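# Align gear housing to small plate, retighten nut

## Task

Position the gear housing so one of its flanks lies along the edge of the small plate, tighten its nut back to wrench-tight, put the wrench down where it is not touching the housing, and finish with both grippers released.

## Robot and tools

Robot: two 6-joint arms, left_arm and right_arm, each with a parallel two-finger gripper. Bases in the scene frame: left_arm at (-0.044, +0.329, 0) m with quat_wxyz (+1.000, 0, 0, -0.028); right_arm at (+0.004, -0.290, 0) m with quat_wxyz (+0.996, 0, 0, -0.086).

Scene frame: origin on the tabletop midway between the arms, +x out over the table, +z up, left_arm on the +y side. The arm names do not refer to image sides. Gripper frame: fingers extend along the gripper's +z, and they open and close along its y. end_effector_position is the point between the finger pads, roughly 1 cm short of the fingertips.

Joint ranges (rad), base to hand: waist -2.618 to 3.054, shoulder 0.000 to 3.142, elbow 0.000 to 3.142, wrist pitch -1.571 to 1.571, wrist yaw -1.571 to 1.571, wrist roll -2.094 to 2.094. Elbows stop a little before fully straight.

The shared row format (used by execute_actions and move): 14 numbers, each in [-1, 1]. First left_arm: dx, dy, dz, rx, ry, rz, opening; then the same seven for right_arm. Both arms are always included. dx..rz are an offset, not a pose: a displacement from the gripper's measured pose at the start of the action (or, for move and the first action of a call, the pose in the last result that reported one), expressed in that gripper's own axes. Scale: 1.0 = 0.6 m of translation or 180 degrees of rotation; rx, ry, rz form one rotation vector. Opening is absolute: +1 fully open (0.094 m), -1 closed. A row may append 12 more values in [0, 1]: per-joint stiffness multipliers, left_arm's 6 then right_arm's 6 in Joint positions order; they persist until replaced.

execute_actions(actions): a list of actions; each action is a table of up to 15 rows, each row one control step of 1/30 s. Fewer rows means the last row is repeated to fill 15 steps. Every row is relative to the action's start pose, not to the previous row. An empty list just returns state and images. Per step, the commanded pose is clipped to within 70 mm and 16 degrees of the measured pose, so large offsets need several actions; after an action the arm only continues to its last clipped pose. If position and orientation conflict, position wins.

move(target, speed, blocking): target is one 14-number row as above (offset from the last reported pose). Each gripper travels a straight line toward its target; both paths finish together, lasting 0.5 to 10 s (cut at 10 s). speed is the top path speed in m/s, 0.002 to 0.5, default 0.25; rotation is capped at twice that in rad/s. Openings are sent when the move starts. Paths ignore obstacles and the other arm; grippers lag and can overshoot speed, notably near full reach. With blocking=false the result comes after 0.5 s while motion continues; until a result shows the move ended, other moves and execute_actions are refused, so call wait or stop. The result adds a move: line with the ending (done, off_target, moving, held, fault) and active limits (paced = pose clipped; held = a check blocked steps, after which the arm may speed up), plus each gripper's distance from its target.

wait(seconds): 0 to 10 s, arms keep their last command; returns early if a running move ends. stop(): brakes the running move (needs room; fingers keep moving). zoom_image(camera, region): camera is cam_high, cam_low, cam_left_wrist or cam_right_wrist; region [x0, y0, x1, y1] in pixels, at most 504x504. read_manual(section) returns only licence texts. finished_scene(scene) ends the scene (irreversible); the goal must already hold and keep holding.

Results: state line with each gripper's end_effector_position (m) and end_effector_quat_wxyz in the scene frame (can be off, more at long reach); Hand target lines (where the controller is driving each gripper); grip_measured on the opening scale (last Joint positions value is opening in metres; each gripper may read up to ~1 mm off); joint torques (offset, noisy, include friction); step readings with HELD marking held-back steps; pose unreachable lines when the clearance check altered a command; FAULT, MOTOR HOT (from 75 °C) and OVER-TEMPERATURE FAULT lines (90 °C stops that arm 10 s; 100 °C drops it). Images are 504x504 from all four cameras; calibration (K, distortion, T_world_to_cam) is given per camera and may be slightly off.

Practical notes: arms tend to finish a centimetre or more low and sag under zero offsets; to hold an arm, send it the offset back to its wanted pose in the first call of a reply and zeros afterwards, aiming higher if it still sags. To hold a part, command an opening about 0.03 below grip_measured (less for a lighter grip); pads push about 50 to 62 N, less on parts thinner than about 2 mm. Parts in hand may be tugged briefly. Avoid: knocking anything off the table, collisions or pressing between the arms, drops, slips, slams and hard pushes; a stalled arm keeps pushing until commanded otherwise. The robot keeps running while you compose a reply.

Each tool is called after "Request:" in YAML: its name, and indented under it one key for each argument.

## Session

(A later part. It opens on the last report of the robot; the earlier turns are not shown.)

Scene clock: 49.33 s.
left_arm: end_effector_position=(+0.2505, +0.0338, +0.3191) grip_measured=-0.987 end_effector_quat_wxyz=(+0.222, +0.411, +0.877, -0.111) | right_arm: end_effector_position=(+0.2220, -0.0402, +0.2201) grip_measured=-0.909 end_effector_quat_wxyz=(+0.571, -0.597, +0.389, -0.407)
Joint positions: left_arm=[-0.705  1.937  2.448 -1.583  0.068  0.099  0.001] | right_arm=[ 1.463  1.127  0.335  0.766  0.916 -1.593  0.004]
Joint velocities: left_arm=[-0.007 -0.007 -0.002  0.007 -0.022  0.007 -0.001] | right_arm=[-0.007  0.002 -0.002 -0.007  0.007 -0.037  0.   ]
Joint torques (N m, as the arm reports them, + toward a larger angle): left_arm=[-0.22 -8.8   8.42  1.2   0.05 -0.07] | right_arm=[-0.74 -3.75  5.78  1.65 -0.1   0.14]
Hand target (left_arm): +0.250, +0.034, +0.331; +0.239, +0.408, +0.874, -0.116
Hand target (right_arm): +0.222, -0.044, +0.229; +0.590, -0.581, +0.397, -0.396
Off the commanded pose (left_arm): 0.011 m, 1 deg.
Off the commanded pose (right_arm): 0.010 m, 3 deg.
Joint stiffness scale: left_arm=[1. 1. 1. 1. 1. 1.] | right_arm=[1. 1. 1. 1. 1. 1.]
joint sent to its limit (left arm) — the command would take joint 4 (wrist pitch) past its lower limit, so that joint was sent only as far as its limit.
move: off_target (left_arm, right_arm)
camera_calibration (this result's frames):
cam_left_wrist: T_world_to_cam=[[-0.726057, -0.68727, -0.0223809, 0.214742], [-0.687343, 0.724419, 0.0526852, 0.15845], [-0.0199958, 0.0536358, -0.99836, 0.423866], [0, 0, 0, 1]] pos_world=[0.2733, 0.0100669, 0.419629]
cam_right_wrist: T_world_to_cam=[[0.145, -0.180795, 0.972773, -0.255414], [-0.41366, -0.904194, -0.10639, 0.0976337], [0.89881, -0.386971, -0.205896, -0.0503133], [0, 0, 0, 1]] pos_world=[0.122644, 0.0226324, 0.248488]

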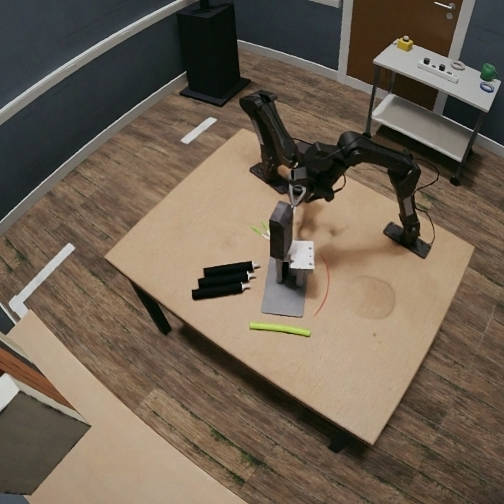

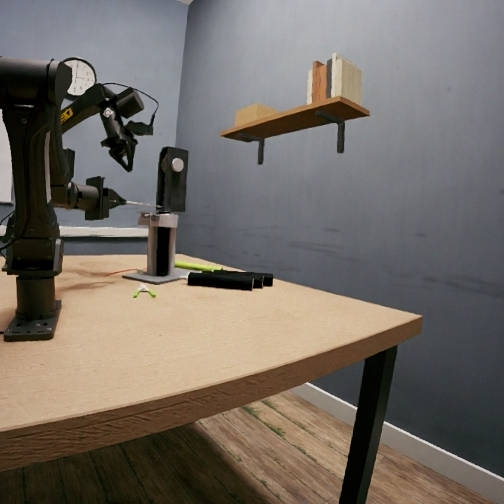

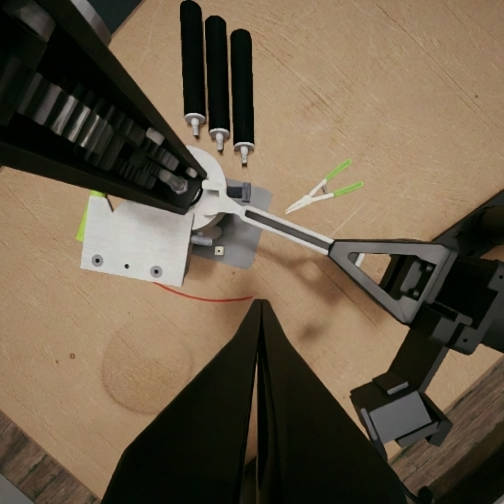

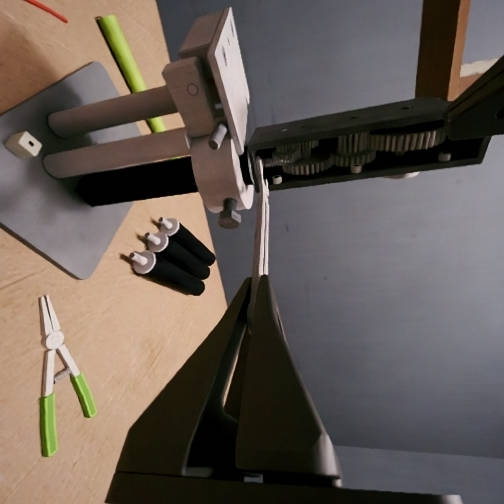

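Request:
move:
  target: [0,0,0,0,0,0,-1,0,-0.02,-0.07,0,0,0,-1]
  speed: 0.08

Request:
move:
  target: [0,0,0,0,0,0,-1,0,0,0,0,0,0.5,-1]
  speed: 0.5

Request:
move:
  target: [0,0,0,0,0,0,-1,0,0,0,0,0,0.52,-1]
  speed: 0.5

Scene clock: 50.80 s.
left_arm: end_effector_position=(+0.2506, +0.0338, +0.3191) grip_measured=-0.987 end_effector_quat_wxyz=(+0.222, +0.411, +0.877, -0.111) | right_arm: end_effector_position=(+0.1848, -0.0506, +0.2277) grip_measured=-0.909 end_effector_quat_wxyz=(+0.563, -0.609, +0.379, -0.411)
Joint positions: left_arm=[-0.705  1.937  2.448 -1.583  0.068  0.099  0.001] | right_arm=[ 1.649  0.975  0.326  0.589  1.092 -1.592  0.004]
Joint velocities: left_arm=[ 0.002 -0.017  0.002  0.051 -0.066  0.037  0.   ] | right_arm=[-0.002  0.002 -0.002 -0.081 -0.022 -0.066 -0.   ]
Joint torques (N m, as the arm reports them, + toward a larger angle): left_arm=[ 0.04 -8.15  5.35  1.24  0.05  0.01] | right_arm=[ 0.78 -2.82  6.55  1.3   0.2   0.16]
Hand target (left_arm): +0.251, +0.034, +0.319; +0.222, +0.411, +0.877, -0.111
Hand target (right_arm): +0.184, -0.055, +0.232; +0.571, -0.598, +0.389, -0.406
Off the commanded pose (left_arm): 0.000 m, 0 deg.
Off the commanded pose (right_arm): 0.007 m, 2 deg.
Joint stiffness scale: left_arm=[1. 1. 1. 1. 1. 1.] | right_arm=[1. 1. 1. 1. 1. 1.]
move: done
camera_calibration (this result's frames):
cam_left_wrist: T_world_to_cam=[[-0.725927, -0.687396, -0.0227155, 0.214888], [-0.687487, 0.724281, 0.0527026, 0.158484], [-0.0197751, 0.0538749, -0.998352, 0.423794], [0, 0, 0, 1]] pos_world=[0.273329, 0.0100942, 0.419624]
cam_right_wrist: T_world_to_cam=[[0.145631, -0.146716, 0.9784, -0.258962], [-0.405159, -0.911056, -0.0763109, 0.0648658], [0.902573, -0.385294, -0.192121, -0.0230421], [0, 0, 0, 1]] pos_world=[0.0847911, 0.0122246, 0.253891]

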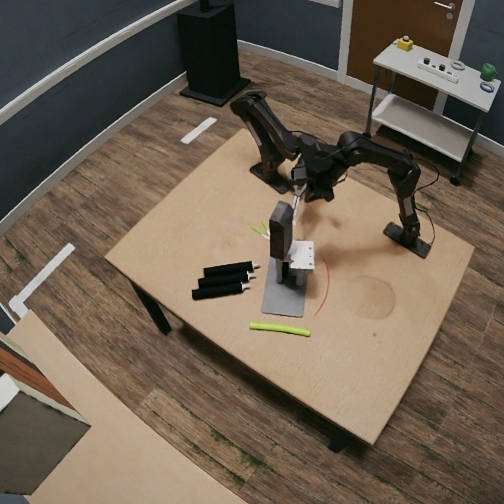

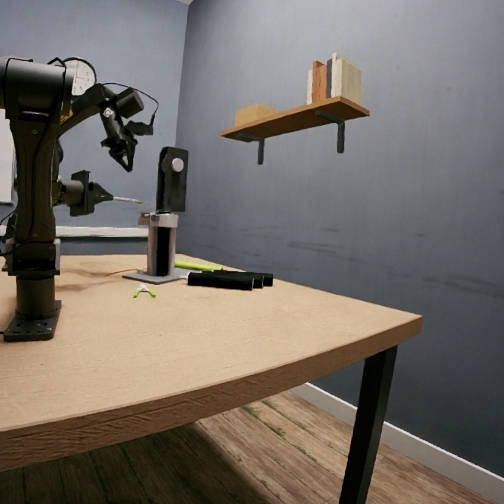

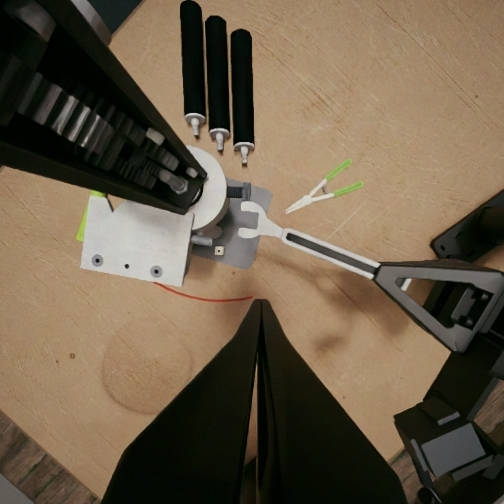

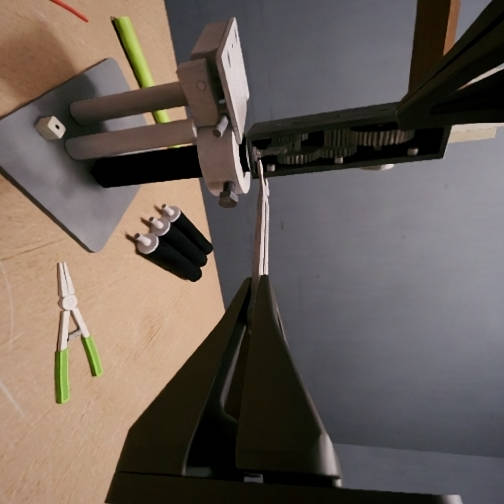

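Scene clock: 53.13 s.
left_arm: end_effector_position=(+0.2506, +0.0338, +0.3191) grip_measured=-0.987 end_effector_quat_wxyz=(+0.222, +0.411, +0.877, -0.111) | right_arm: end_effector_position=(+0.1847, -0.0516, +0.2262) grip_measured=-0.909 end_effector_quat_wxyz=(+0.690, -0.164, +0.697, +0.106)
Joint positions: left_arm=[-0.705  1.937  2.448 -1.583  0.068  0.099  0.001] | right_arm=[ 1.649  0.975  0.315  0.605  1.092 -0.031  0.004]
Joint velocities: left_arm=[-0.007  0.012  0.002 -0.007  0.037 -0.022  0.001] | right_arm=[-0.017  0.007 -0.017 -0.095  0.051  0.022 -0.001]
Joint torques (N m, as the arm reports them, + toward a larger angle): left_arm=[ 0.02 -8.33  5.5   1.25  0.08  0.01] | right_arm=[ 0.08 -1.06  7.5   1.2   0.06  0.02]
Hand target (left_arm): +0.251, +0.034, +0.319; +0.222, +0.411, +0.877, -0.111
Hand target (right_arm): +0.185, -0.051, +0.228; +0.689, -0.163, +0.698, +0.107
Off the commanded pose (left_arm): 0.000 m, 0 deg.
Off the commanded pose (right_arm): 0.002 m, 0 deg.
Joint stiffness scale: left_arm=[1. 1. 1. 1. 1. 1.] | right_arm=[1. 1. 1. 1. 1. 1.]
move: done
camera_calibration (this result's frames):
cam_left_wrist: T_world_to_cam=[[-0.725927, -0.687396, -0.0227155, 0.214888], [-0.687487, 0.724281, 0.0527026, 0.158484], [-0.0197751, 0.0538749, -0.998352, 0.423794], [0, 0, 0, 1]] pos_world=[0.273329, 0.0100942, 0.419624]
cam_right_wrist: T_world_to_cam=[[0.412564, -0.891564, -0.18683, -0.0817374], [-0.712741, -0.188219, -0.675702, 0.293521], [0.567266, 0.411932, -0.713106, 0.197301], [0, 0, 0, 1]] pos_world=[0.131004, -0.0989025, 0.323758]

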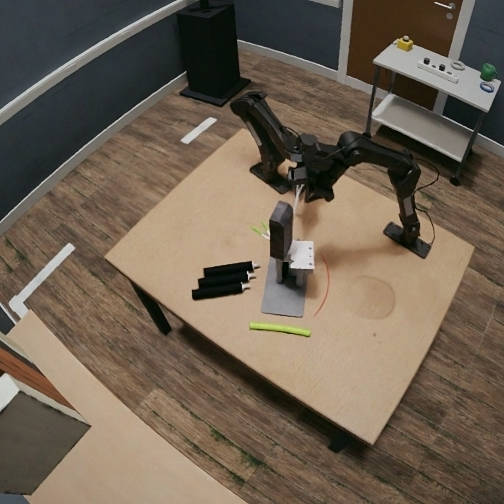

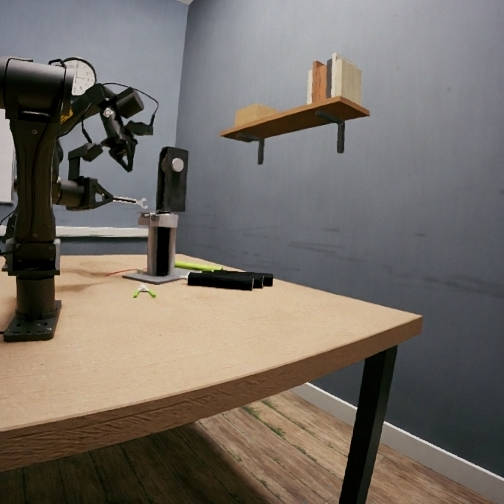

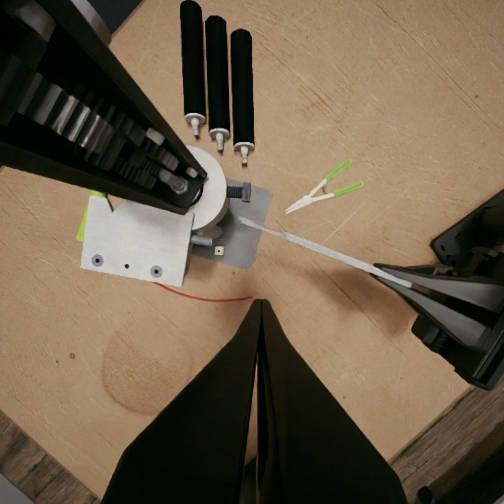

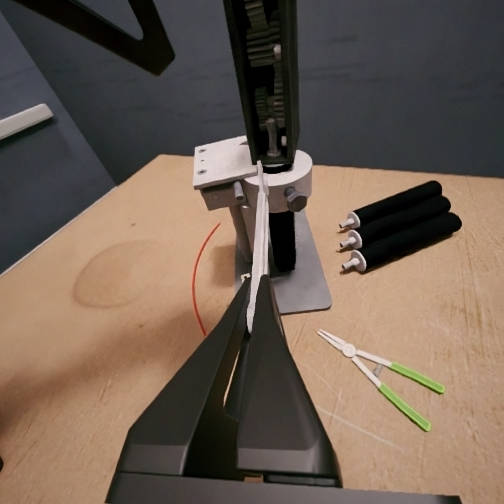

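Scene clock: 55.50 s.
left_arm: end_effector_position=(+0.2506, +0.0338, +0.3191) grip_measured=-0.987 end_effector_quat_wxyz=(+0.222, +0.411, +0.877, -0.111) | right_arm: end_effector_position=(+0.1847, -0.0514, +0.2299) grip_measured=-0.910 end_effector_quat_wxyz=(+0.392, +0.399, +0.590, +0.583)
Joint positions: left_arm=[-0.705  1.937  2.448 -1.583  0.068  0.099  0.001] | right_arm=[1.649 0.975 0.315 0.629 1.092 1.6   0.004]
Joint velocities: left_arm=[-0.017  0.002 -0.002 -0.007  0.037 -0.051 -0.001] | right_arm=[ 0.002  0.002 -0.007 -0.051 -0.022 -0.007  0.   ]
Joint torques (N m, as the arm reports them, + toward a larger angle): left_arm=[-0.1  -8.29  5.42  1.22  0.05 -0.03] | right_arm=[ 0.07 -1.06  6.66  1.15  0.04 -0.01]
Hand target (left_arm): +0.251, +0.034, +0.319; +0.222, +0.411, +0.877, -0.111
Hand target (right_arm): +0.185, -0.052, +0.226; +0.395, +0.395, +0.596, +0.576
Off the commanded pose (left_arm): 0.000 m, 0 deg.
Off the commanded pose (right_arm): 0.004 m, 1 deg.
Joint stiffness scale: left_arm=[1. 1. 1. 1. 1. 1.] | right_arm=[1. 1. 1. 1. 1. 1.]
move: done
camera_calibration (this result's frames):
cam_left_wrist: T_world_to_cam=[[-0.725927, -0.687396, -0.0227155, 0.214888], [-0.687487, 0.724281, 0.0527026, 0.158484], [-0.0197751, 0.0538749, -0.998352, 0.423794], [0, 0, 0, 1]] pos_world=[0.273329, 0.0100942, 0.419624]
cam_right_wrist: T_world_to_cam=[[-0.0623512, 0.261091, -0.963299, 0.244602], [-0.916643, 0.366827, 0.158755, 0.170412], [0.394813, 0.8929, 0.216455, 0.0427325], [0, 0, 0, 1]] pos_world=[0.154587, -0.164531, 0.199321]

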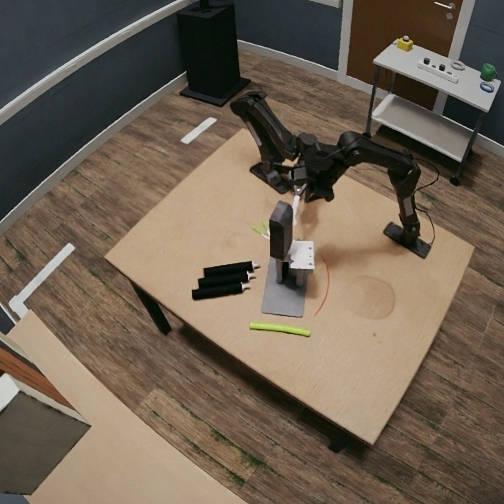

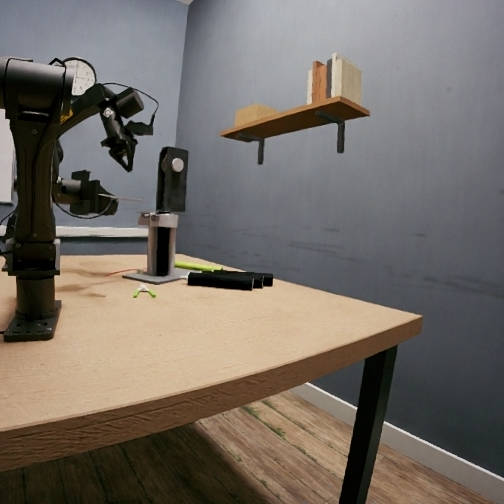

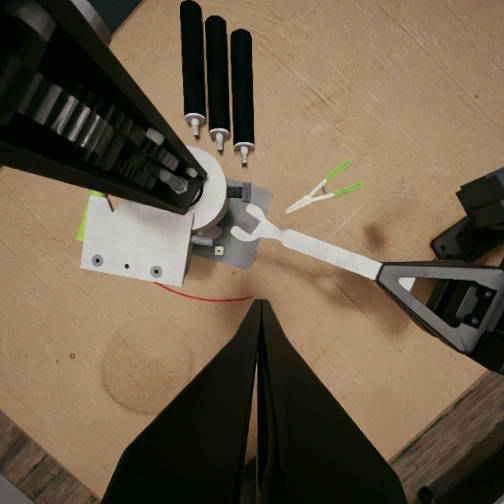

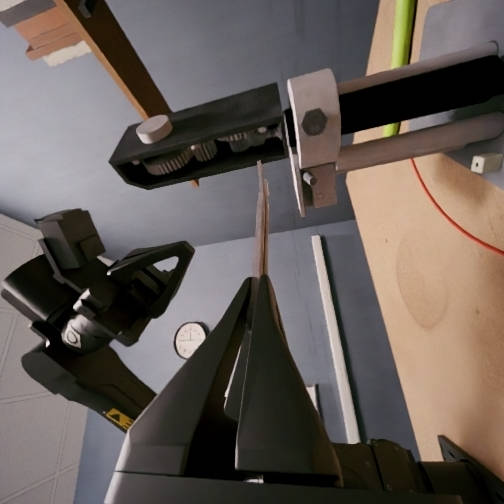

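Request:
move:
  target: [0,0,0,0,0,0,-1,0.008,0,0.075,0,-0.022,0,-1]
  speed: 0.04

Request:
zoom_image:
  camera: "cam_left_wrist"
  region: [150, 150, 260, 240]

Request:
zoom_image:
  camera: "cam_right_wrist"
  region: [210, 110, 330, 230]

Scene clock: 57.10 s.
left_arm: end_effector_position=(+0.2506, +0.0338, +0.3191) grip_measured=-0.987 end_effector_quat_wxyz=(+0.222, +0.411, +0.877, -0.111) | right_arm: end_effector_position=(+0.2213, -0.0346, +0.2218) grip_measured=-0.910 end_effector_quat_wxyz=(+0.413, +0.420, +0.579, +0.563)
Joint positions: left_arm=[-0.705  1.937  2.448 -1.583  0.068  0.099  0.001] | right_arm=[1.507 1.196 0.391 0.759 1.025 1.605 0.004]
Joint velocities: left_arm=[-0.012  0.002 -0.012 -0.007 -0.022 -0.007 -0.   ] | right_arm=[-0.002 -0.007 -0.012  0.007 -0.051 -0.081 -0.   ]
Joint torques (N m, as the arm reports them, + toward a larger angle): left_arm=[-0.04 -8.27  5.47  1.26  0.04  0.01] | right_arm=[-0.77 -1.9   8.23  1.41 -0.12 -0.15]
Hand target (left_arm): +0.251, +0.034, +0.319; +0.222, +0.411, +0.877, -0.111
Hand target (right_arm): +0.224, -0.030, +0.230; +0.413, +0.418, +0.575, +0.569
Off the commanded pose (left_arm): 0.000 m, 0 deg.
Off the commanded pose (right_arm): 0.009 m, 1 deg.
Joint stiffness scale: left_arm=[1. 1. 1. 1. 1. 1.] | right_arm=[1. 1. 1. 1. 1. 1.]
move: done
camera_calibration (this result's frames):
cam_left_wrist: T_world_to_cam=[[-0.725927, -0.687396, -0.0227155, 0.214888], [-0.687487, 0.724281, 0.0527026, 0.158484], [-0.0197751, 0.0538749, -0.998352, 0.423794], [0, 0, 0, 1]] pos_world=[0.273329, 0.0100942, 0.419624]
cam_right_wrist: T_world_to_cam=[[-0.0498209, 0.254912, -0.96568, 0.232275], [-0.885795, 0.435391, 0.16063, 0.194189], [0.461395, 0.863397, 0.204109, 0.00196679], [0, 0, 0, 1]] pos_world=[0.182676, -0.145456, 0.19271]

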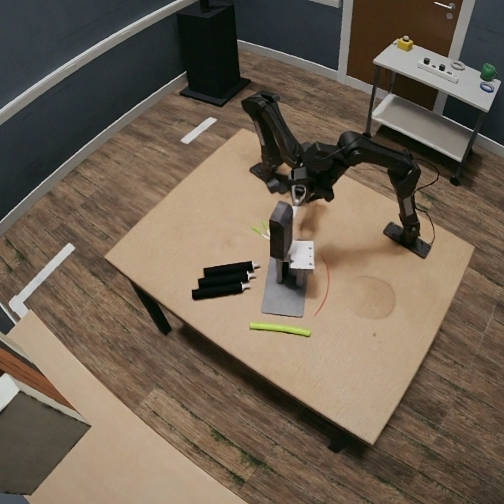

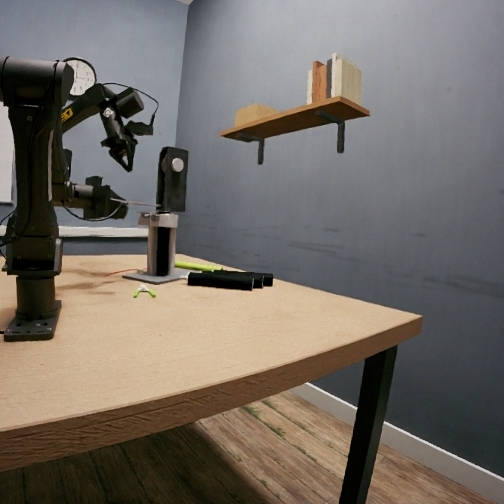

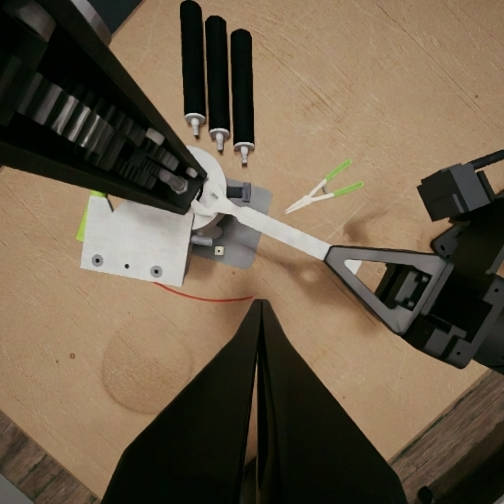

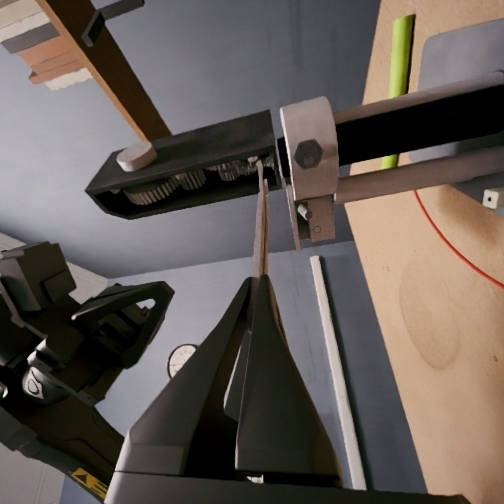

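Region (150, 150, 260, 240) of cam_left_wrist's 504x504 image, scaled by 4.582, with more detail than that image has; it fills the top 412 rows of this view, and the rest is white.

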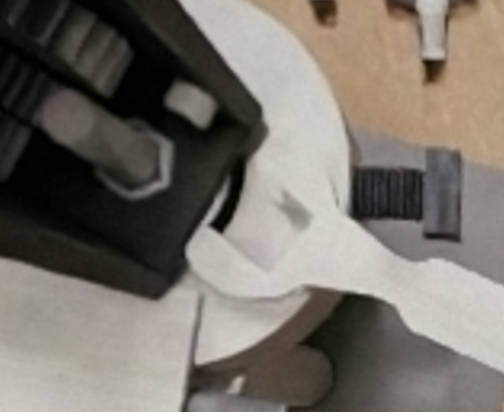

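Region (210, 110, 330, 230) of cam_right_wrist's 504x504 image, scaled by 4.200, with more detail than that image has.

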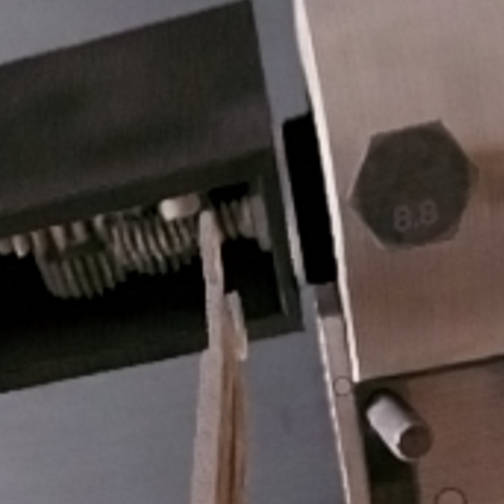

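Request:
move:
  target: [0,0,0,0,0,0,-1,0.006,0.008,0.047,0,0,0,-1]
  speed: 0.02

Request:
zoom_image:
  camera: "cam_left_wrist"
  region: [150, 150, 260, 240]

Request:
zoom_image:
  camera: "cam_right_wrist"
  region: [210, 110, 330, 230]

Scene clock: 58.90 s.
left_arm: end_effector_position=(+0.2506, +0.0338, +0.3191) grip_measured=-0.987 end_effector_quat_wxyz=(+0.222, +0.411, +0.877, -0.111) | right_arm: end_effector_position=(+0.2363, -0.0297, +0.2164) grip_measured=-0.911 end_effector_quat_wxyz=(+0.416, +0.422, +0.584, +0.555)
Joint positions: left_arm=[-0.705  1.937  2.448 -1.583  0.068  0.099  0.001] | right_arm=[1.448 1.254 0.417 0.771 0.973 1.607 0.004]
Joint velocities: left_arm=[ 0.002  0.002 -0.007 -0.037 -0.022 -0.037 -0.001] | right_arm=[ 0.012  0.007 -0.017  0.022 -0.022 -0.081  0.   ]
Joint torques (N m, as the arm reports them, + toward a larger angle): left_arm=[-0.01 -8.37  5.59  1.22  0.07 -0.01] | right_arm=[-3.57 -1.33  9.47  1.5  -0.42 -0.12]
Hand target (left_arm): +0.251, +0.034, +0.319; +0.222, +0.411, +0.877, -0.111
Hand target (right_arm): +0.246, -0.023, +0.226; +0.414, +0.420, +0.579, +0.563
Off the commanded pose (left_arm): 0.000 m, 0 deg.
Off the commanded pose (right_arm): 0.016 m, 1 deg.
Joint stiffness scale: left_arm=[1. 1. 1. 1. 1. 1.] | right_arm=[1. 1. 1. 1. 1. 1.]
move: off_target (right_arm)
camera_calibration (this result's frames):
cam_left_wrist: T_world_to_cam=[[-0.725927, -0.687396, -0.0227155, 0.214888], [-0.687487, 0.724281, 0.0527026, 0.158484], [-0.0197751, 0.0538749, -0.998352, 0.423794], [0, 0, 0, 1]] pos_world=[0.273329, 0.0100942, 0.419624]
cam_right_wrist: T_world_to_cam=[[-0.0564968, 0.239282, -0.969305, 0.22841], [-0.881127, 0.444589, 0.161108, 0.205291], [0.469493, 0.863183, 0.18572, -0.00602742], [0, 0, 0, 1]] pos_world=[0.196621, -0.140722, 0.189444]

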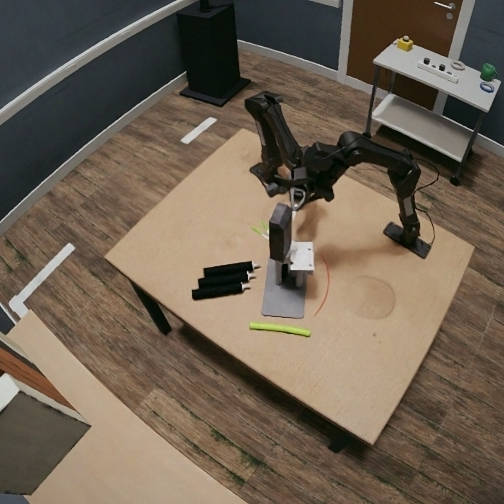

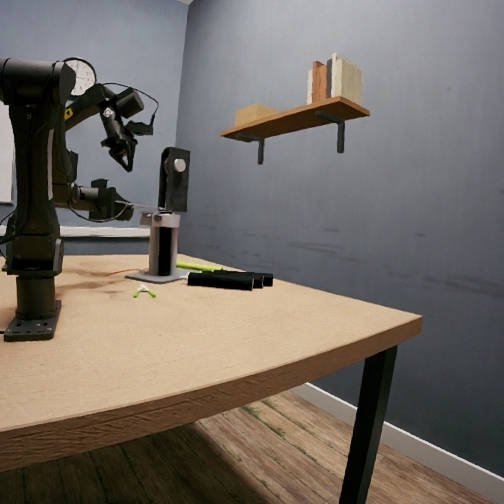

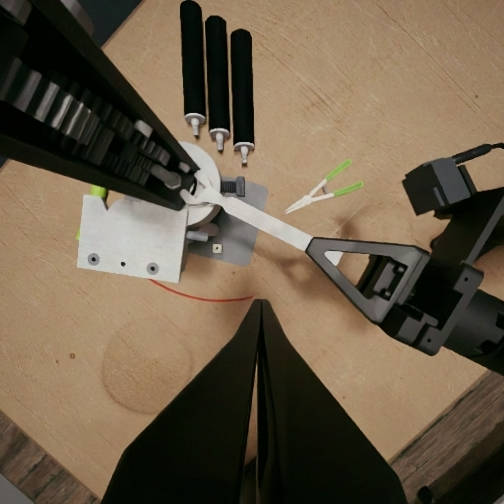

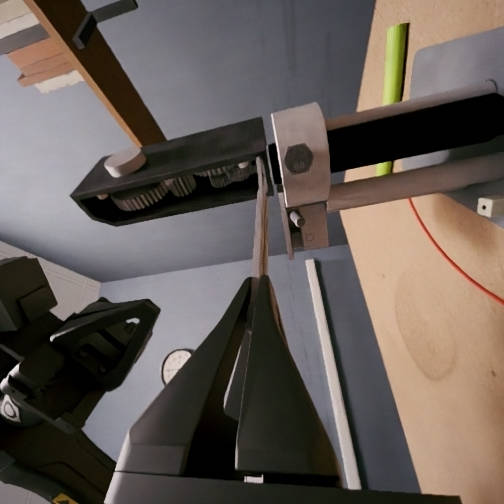

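Region (150, 150, 260, 240) of cam_left_wrist's 504x504 image, scaled by 4.582, with more detail than that image has; it fills the top 412 rows of this view, and the rest is white.

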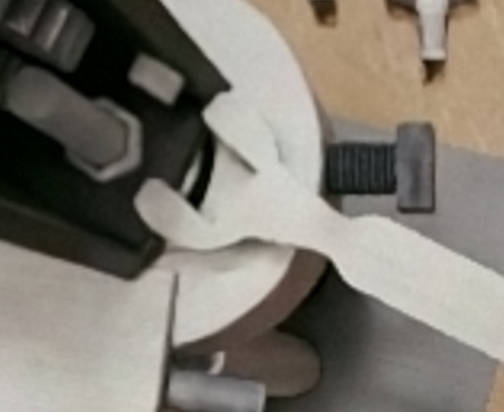

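Region (210, 110, 330, 230) of cam_right_wrist's 504x504 image, scaled by 4.200, with more detail than that image has.

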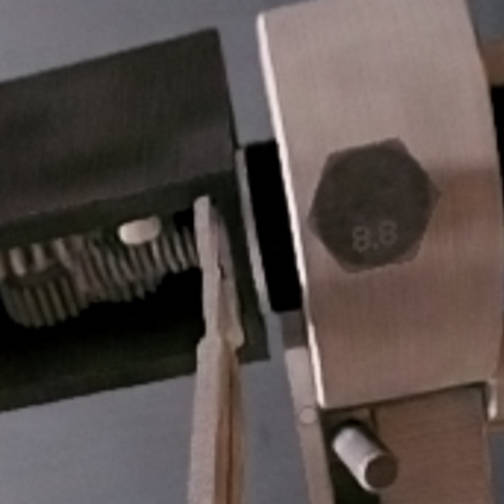

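Request:
move:
  target: [0,0,0,0,0,0,-1,0.016,0.016,-0.003,-0.005,0,0,-1]
  speed: 0.02

Request:
zoom_image:
  camera: "cam_left_wrist"
  region: [150, 150, 260, 240]

Scene clock: 59.97 s.
left_arm: end_effector_position=(+0.2506, +0.0338, +0.3191) grip_measured=-0.987 end_effector_quat_wxyz=(+0.222, +0.411, +0.877, -0.111) | right_arm: end_effector_position=(+0.2319, -0.0248, +0.2184) grip_measured=-0.911 end_effector_quat_wxyz=(+0.415, +0.419, +0.584, +0.557)
Joint positions: left_arm=[-0.705  1.937  2.448 -1.583  0.068  0.099  0.001] | right_arm=[1.471 1.262 0.428 0.771 0.989 1.606 0.004]
Joint velocities: left_arm=[ 0.017  0.002 -0.017 -0.037 -0.022 -0.022  0.001] | right_arm=[ 0.007  0.007 -0.002  0.051  0.022 -0.007  0.   ]
Joint torques (N m, as the arm reports them, + toward a larger angle): left_arm=[-0.02 -8.36  5.42  1.23  0.05 -0.02] | right_arm=[ 0.92 -2.32  8.24  1.43  0.22 -0.13]
Hand target (left_arm): +0.251, +0.034, +0.319; +0.222, +0.411, +0.877, -0.111
Hand target (right_arm): +0.232, -0.021, +0.226; +0.419, +0.419, +0.580, +0.560
Off the commanded pose (left_arm): 0.000 m, 0 deg.
Off the commanded pose (right_arm): 0.008 m, 1 deg.
Joint stiffness scale: left_arm=[1. 1. 1. 1. 1. 1.] | right_arm=[1. 1. 1. 1. 1. 1.]
move: done
camera_calibration (this result's frames):
cam_left_wrist: T_world_to_cam=[[-0.725927, -0.687396, -0.0227155, 0.214888], [-0.687487, 0.724281, 0.0527026, 0.158484], [-0.0197751, 0.0538749, -0.998352, 0.423794], [0, 0, 0, 1]] pos_world=[0.273329, 0.0100942, 0.419624]
cam_right_wrist: T_world_to_cam=[[-0.0555936, 0.239718, -0.96925, 0.228717], [-0.884264, 0.438981, 0.159289, 0.199912], [0.463666, 0.865928, 0.187569, -0.00753551], [0, 0, 0, 1]] pos_world=[0.192984, -0.13606, 0.191254]

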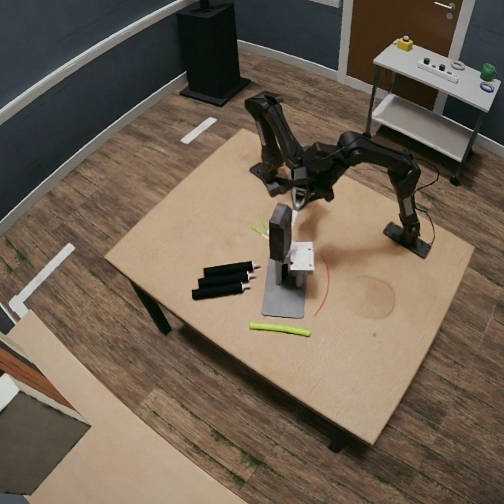

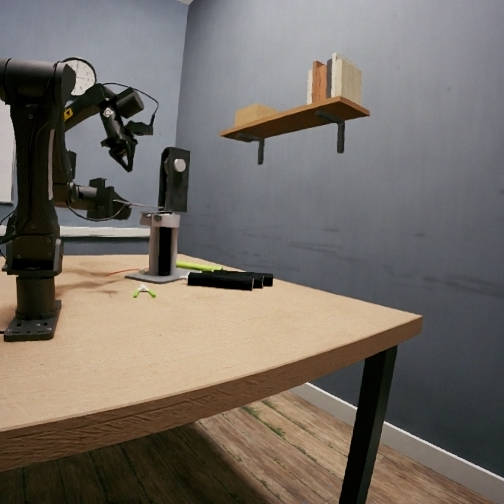

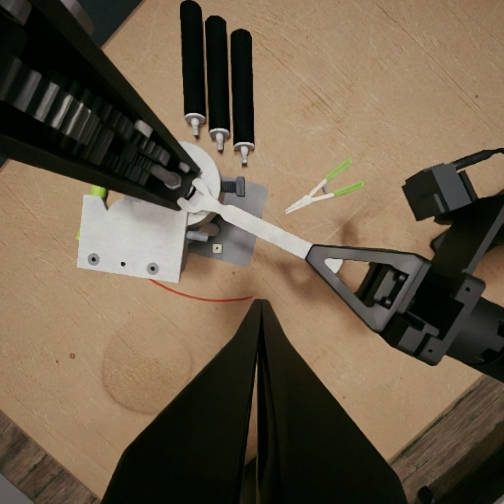

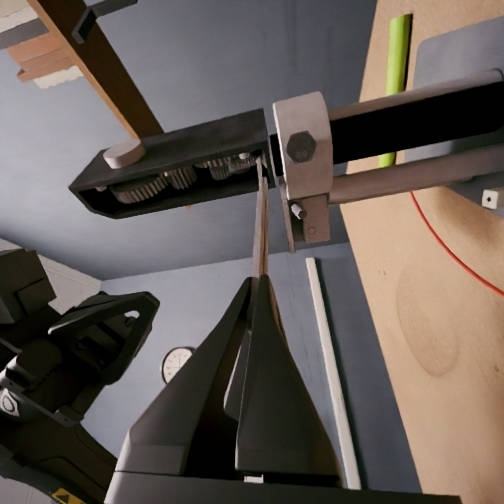

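Region (150, 150, 260, 240) of cam_left_wrist's 504x504 image, scaled by 4.582, with more detail than that image has; it fills the top 412 rows of this view, and the rest is white.

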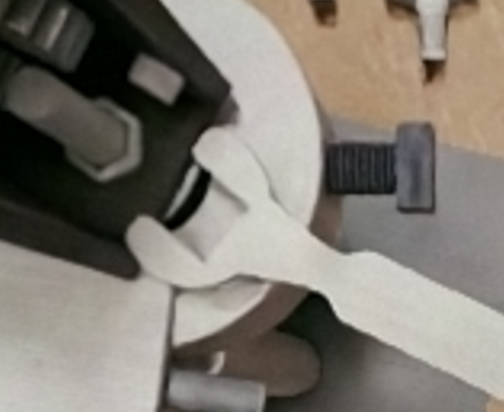

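Aligned along the jaw line; natural rightward drift helps.

Request:
move:
  target: [0,0,0,0,0,0,-1,0.0,0.014,0.03,0,0,0,-1]
  speed: 0.015

Request:
zoom_image:
  camera: "cam_left_wrist"
  region: [150, 150, 260, 240]

Scene clock: 61.60 s.
left_arm: end_effector_position=(+0.2506, +0.0338, +0.3191) grip_measured=-0.987 end_effector_quat_wxyz=(+0.222, +0.411, +0.877, -0.111) | right_arm: end_effector_position=(+0.2463, -0.0234, +0.2231) grip_measured=-0.911 end_effector_quat_wxyz=(+0.414, +0.423, +0.580, +0.559)
Joint positions: left_arm=[-0.705  1.937  2.448 -1.583  0.068  0.099  0.001] | right_arm=[1.413 1.282 0.457 0.771 0.938 1.607 0.004]
Joint velocities: left_arm=[-0.007 -0.012 -0.007 -0.125 -0.022  0.051  0.001] | right_arm=[ 0.012  0.007 -0.012 -0.051  0.037  0.022 -0.001]
Joint torques (N m, as the arm reports them, + toward a larger angle): left_arm=[ 0.11 -8.31  5.47  1.25  0.07 -0.02] | right_arm=[-0.7  -2.74  8.24  1.27 -0.07 -0.1 ]
Hand target (left_arm): +0.251, +0.034, +0.319; +0.222, +0.411, +0.877, -0.111
Hand target (right_arm): +0.249, -0.019, +0.226; +0.416, +0.419, +0.584, +0.557
Off the commanded pose (left_arm): 0.000 m, 0 deg.
Off the commanded pose (right_arm): 0.006 m, 1 deg.
Joint stiffness scale: left_arm=[1. 1. 1. 1. 1. 1.] | right_arm=[1. 1. 1. 1. 1. 1.]
move: done
camera_calibration (this result's frames):
cam_left_wrist: T_world_to_cam=[[-0.725927, -0.687396, -0.0227155, 0.214888], [-0.687487, 0.724281, 0.0527026, 0.158484], [-0.0197751, 0.0538749, -0.998352, 0.423794], [0, 0, 0, 1]] pos_world=[0.273329, 0.0100942, 0.419624]
cam_right_wrist: T_world_to_cam=[[-0.0547564, 0.250772, -0.966496, 0.233137], [-0.881581, 0.442359, 0.164722, 0.209435], [0.468846, 0.861065, 0.196854, -0.0197873], [0, 0, 0, 1]] pos_world=[0.206677, -0.134071, 0.194723]

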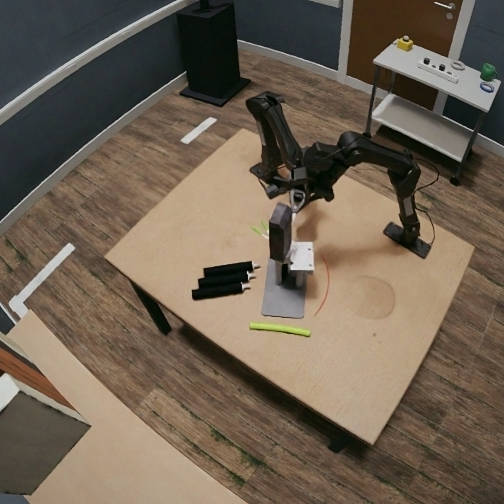

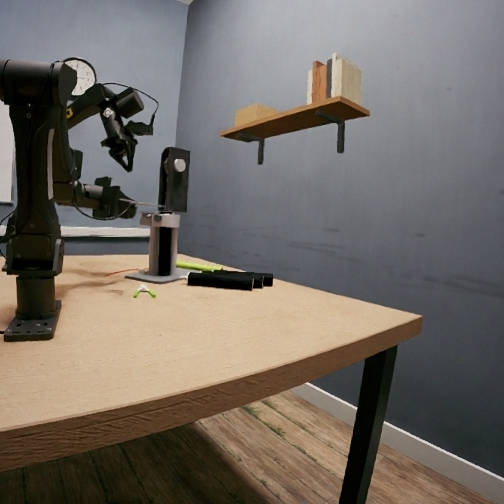

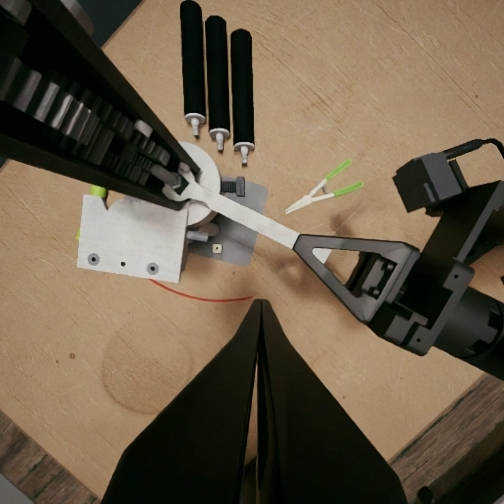

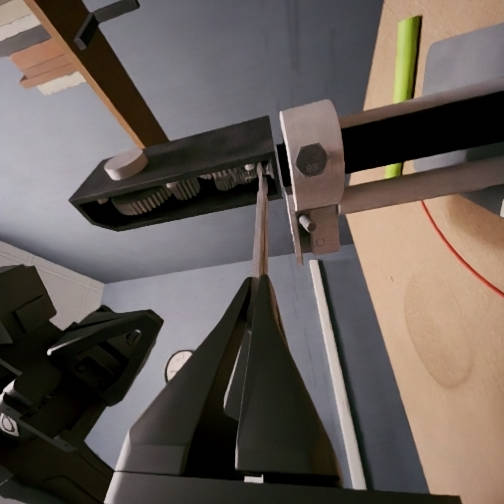

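Region (150, 150, 260, 240) of cam_left_wrist's 504x504 image, scaled by 4.582, with more detail than that image has; it fills the top 412 rows of this view, and the rest is white.

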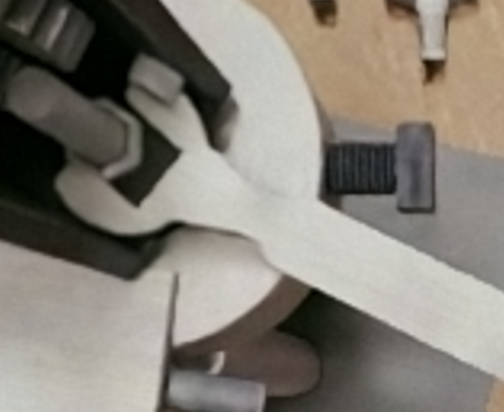

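Request:
move:
  target: [0,0,0,0,0,0,-1,0.004,-0.014,0.012,0,0,0,-1]
  speed: 0.015

Request:
zoom_image:
  camera: "cam_left_wrist"
  region: [150, 150, 260, 240]

Request:
zoom_image:
  camera: "cam_right_wrist"
  region: [220, 130, 310, 220]

Scene clock: 62.70 s.
left_arm: end_effector_position=(+0.2506, +0.0338, +0.3191) grip_measured=-0.987 end_effector_quat_wxyz=(+0.222, +0.411, +0.877, -0.111) | right_arm: end_effector_position=(+0.2507, -0.0203, +0.2177) grip_measured=-0.911 end_effector_quat_wxyz=(+0.414, +0.427, +0.576, +0.561)
Joint positions: left_arm=[-0.705  1.937  2.448 -1.583  0.068  0.099  0.001] | right_arm=[1.403 1.329 0.457 0.824 0.934 1.611 0.004]
Joint velocities: left_arm=[ 0.007 -0.007  0.002 -0.037 -0.066  0.007 -0.   ] | right_arm=[ 0.017 -0.002  0.002  0.095  0.066  0.007 -0.   ]
Joint torques (N m, as the arm reports them, + toward a larger angle): left_arm=[-0.05 -8.23  5.46  1.26  0.07  0.01] | right_arm=[-0.67 -2.62  5.95  1.49 -0.1  -0.05]
Hand target (left_arm): +0.251, +0.034, +0.319; +0.222, +0.411, +0.877, -0.111
Hand target (right_arm): +0.252, -0.019, +0.214; +0.414, +0.423, +0.580, +0.559
Off the commanded pose (left_arm): 0.000 m, 0 deg.
Off the commanded pose (right_arm): 0.004 m, 1 deg.
Joint stiffness scale: left_arm=[1. 1. 1. 1. 1. 1.] | right_arm=[1. 1. 1. 1. 1. 1.]
move: done
camera_calibration (this result's frames):
cam_left_wrist: T_world_to_cam=[[-0.725927, -0.687396, -0.0227155, 0.214888], [-0.687487, 0.724281, 0.0527026, 0.158484], [-0.0197751, 0.0538749, -0.998352, 0.423794], [0, 0, 0, 1]] pos_world=[0.273329, 0.0100942, 0.419624]
cam_right_wrist: T_world_to_cam=[[-0.0521873, 0.26027, -0.964125, 0.226403], [-0.878803, 0.446585, 0.168127, 0.211464], [0.474322, 0.85605, 0.20542, -0.0267921], [0, 0, 0, 1]] pos_world=[0.210359, -0.130427, 0.188231]

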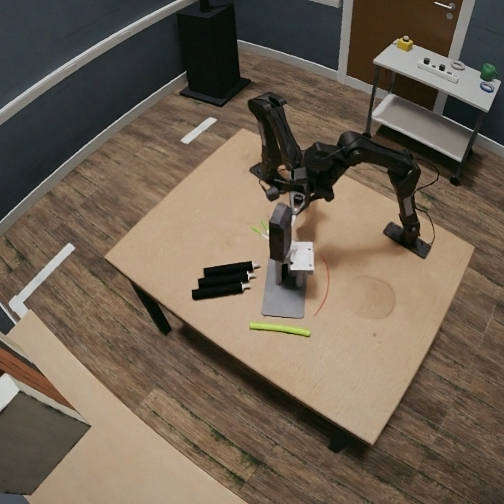

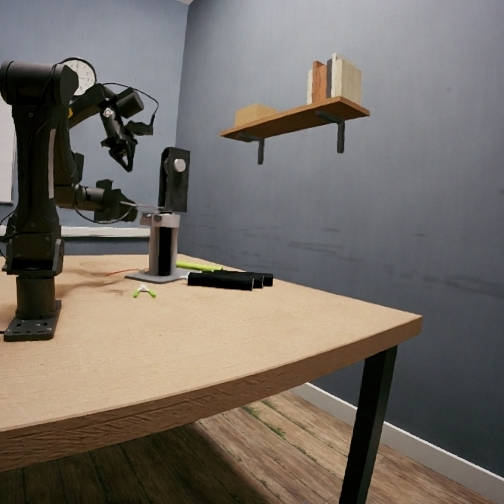

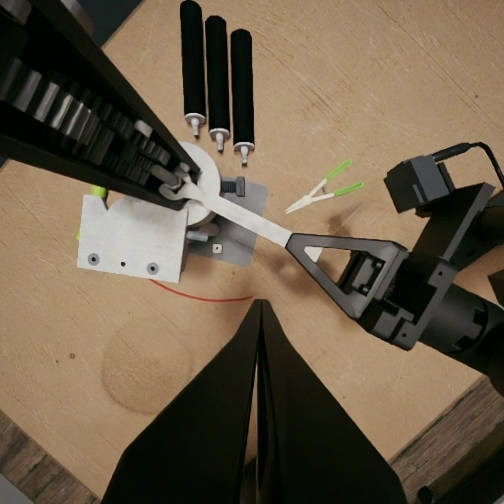

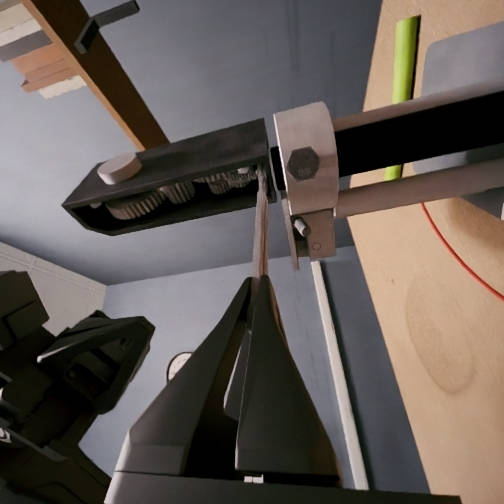

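Region (150, 150, 260, 240) of cam_left_wrist's 504x504 image, scaled by 4.582, with more detail than that image has; it fills the top 412 rows of this view, and the rest is white.

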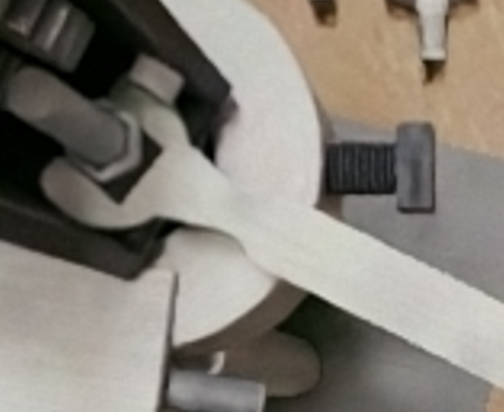

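Region (220, 130, 310, 220) of cam_right_wrist's 504x504 image, scaled by 5.600, with more detail than that image has.

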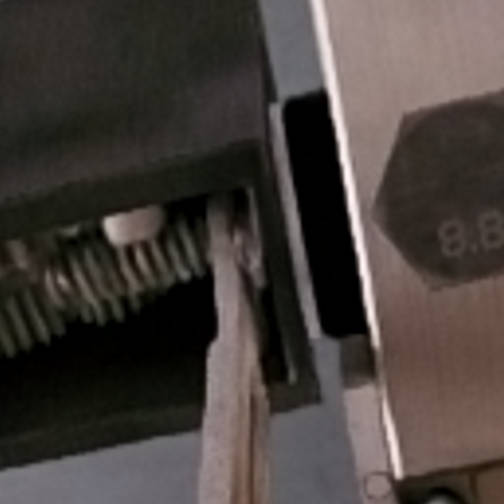

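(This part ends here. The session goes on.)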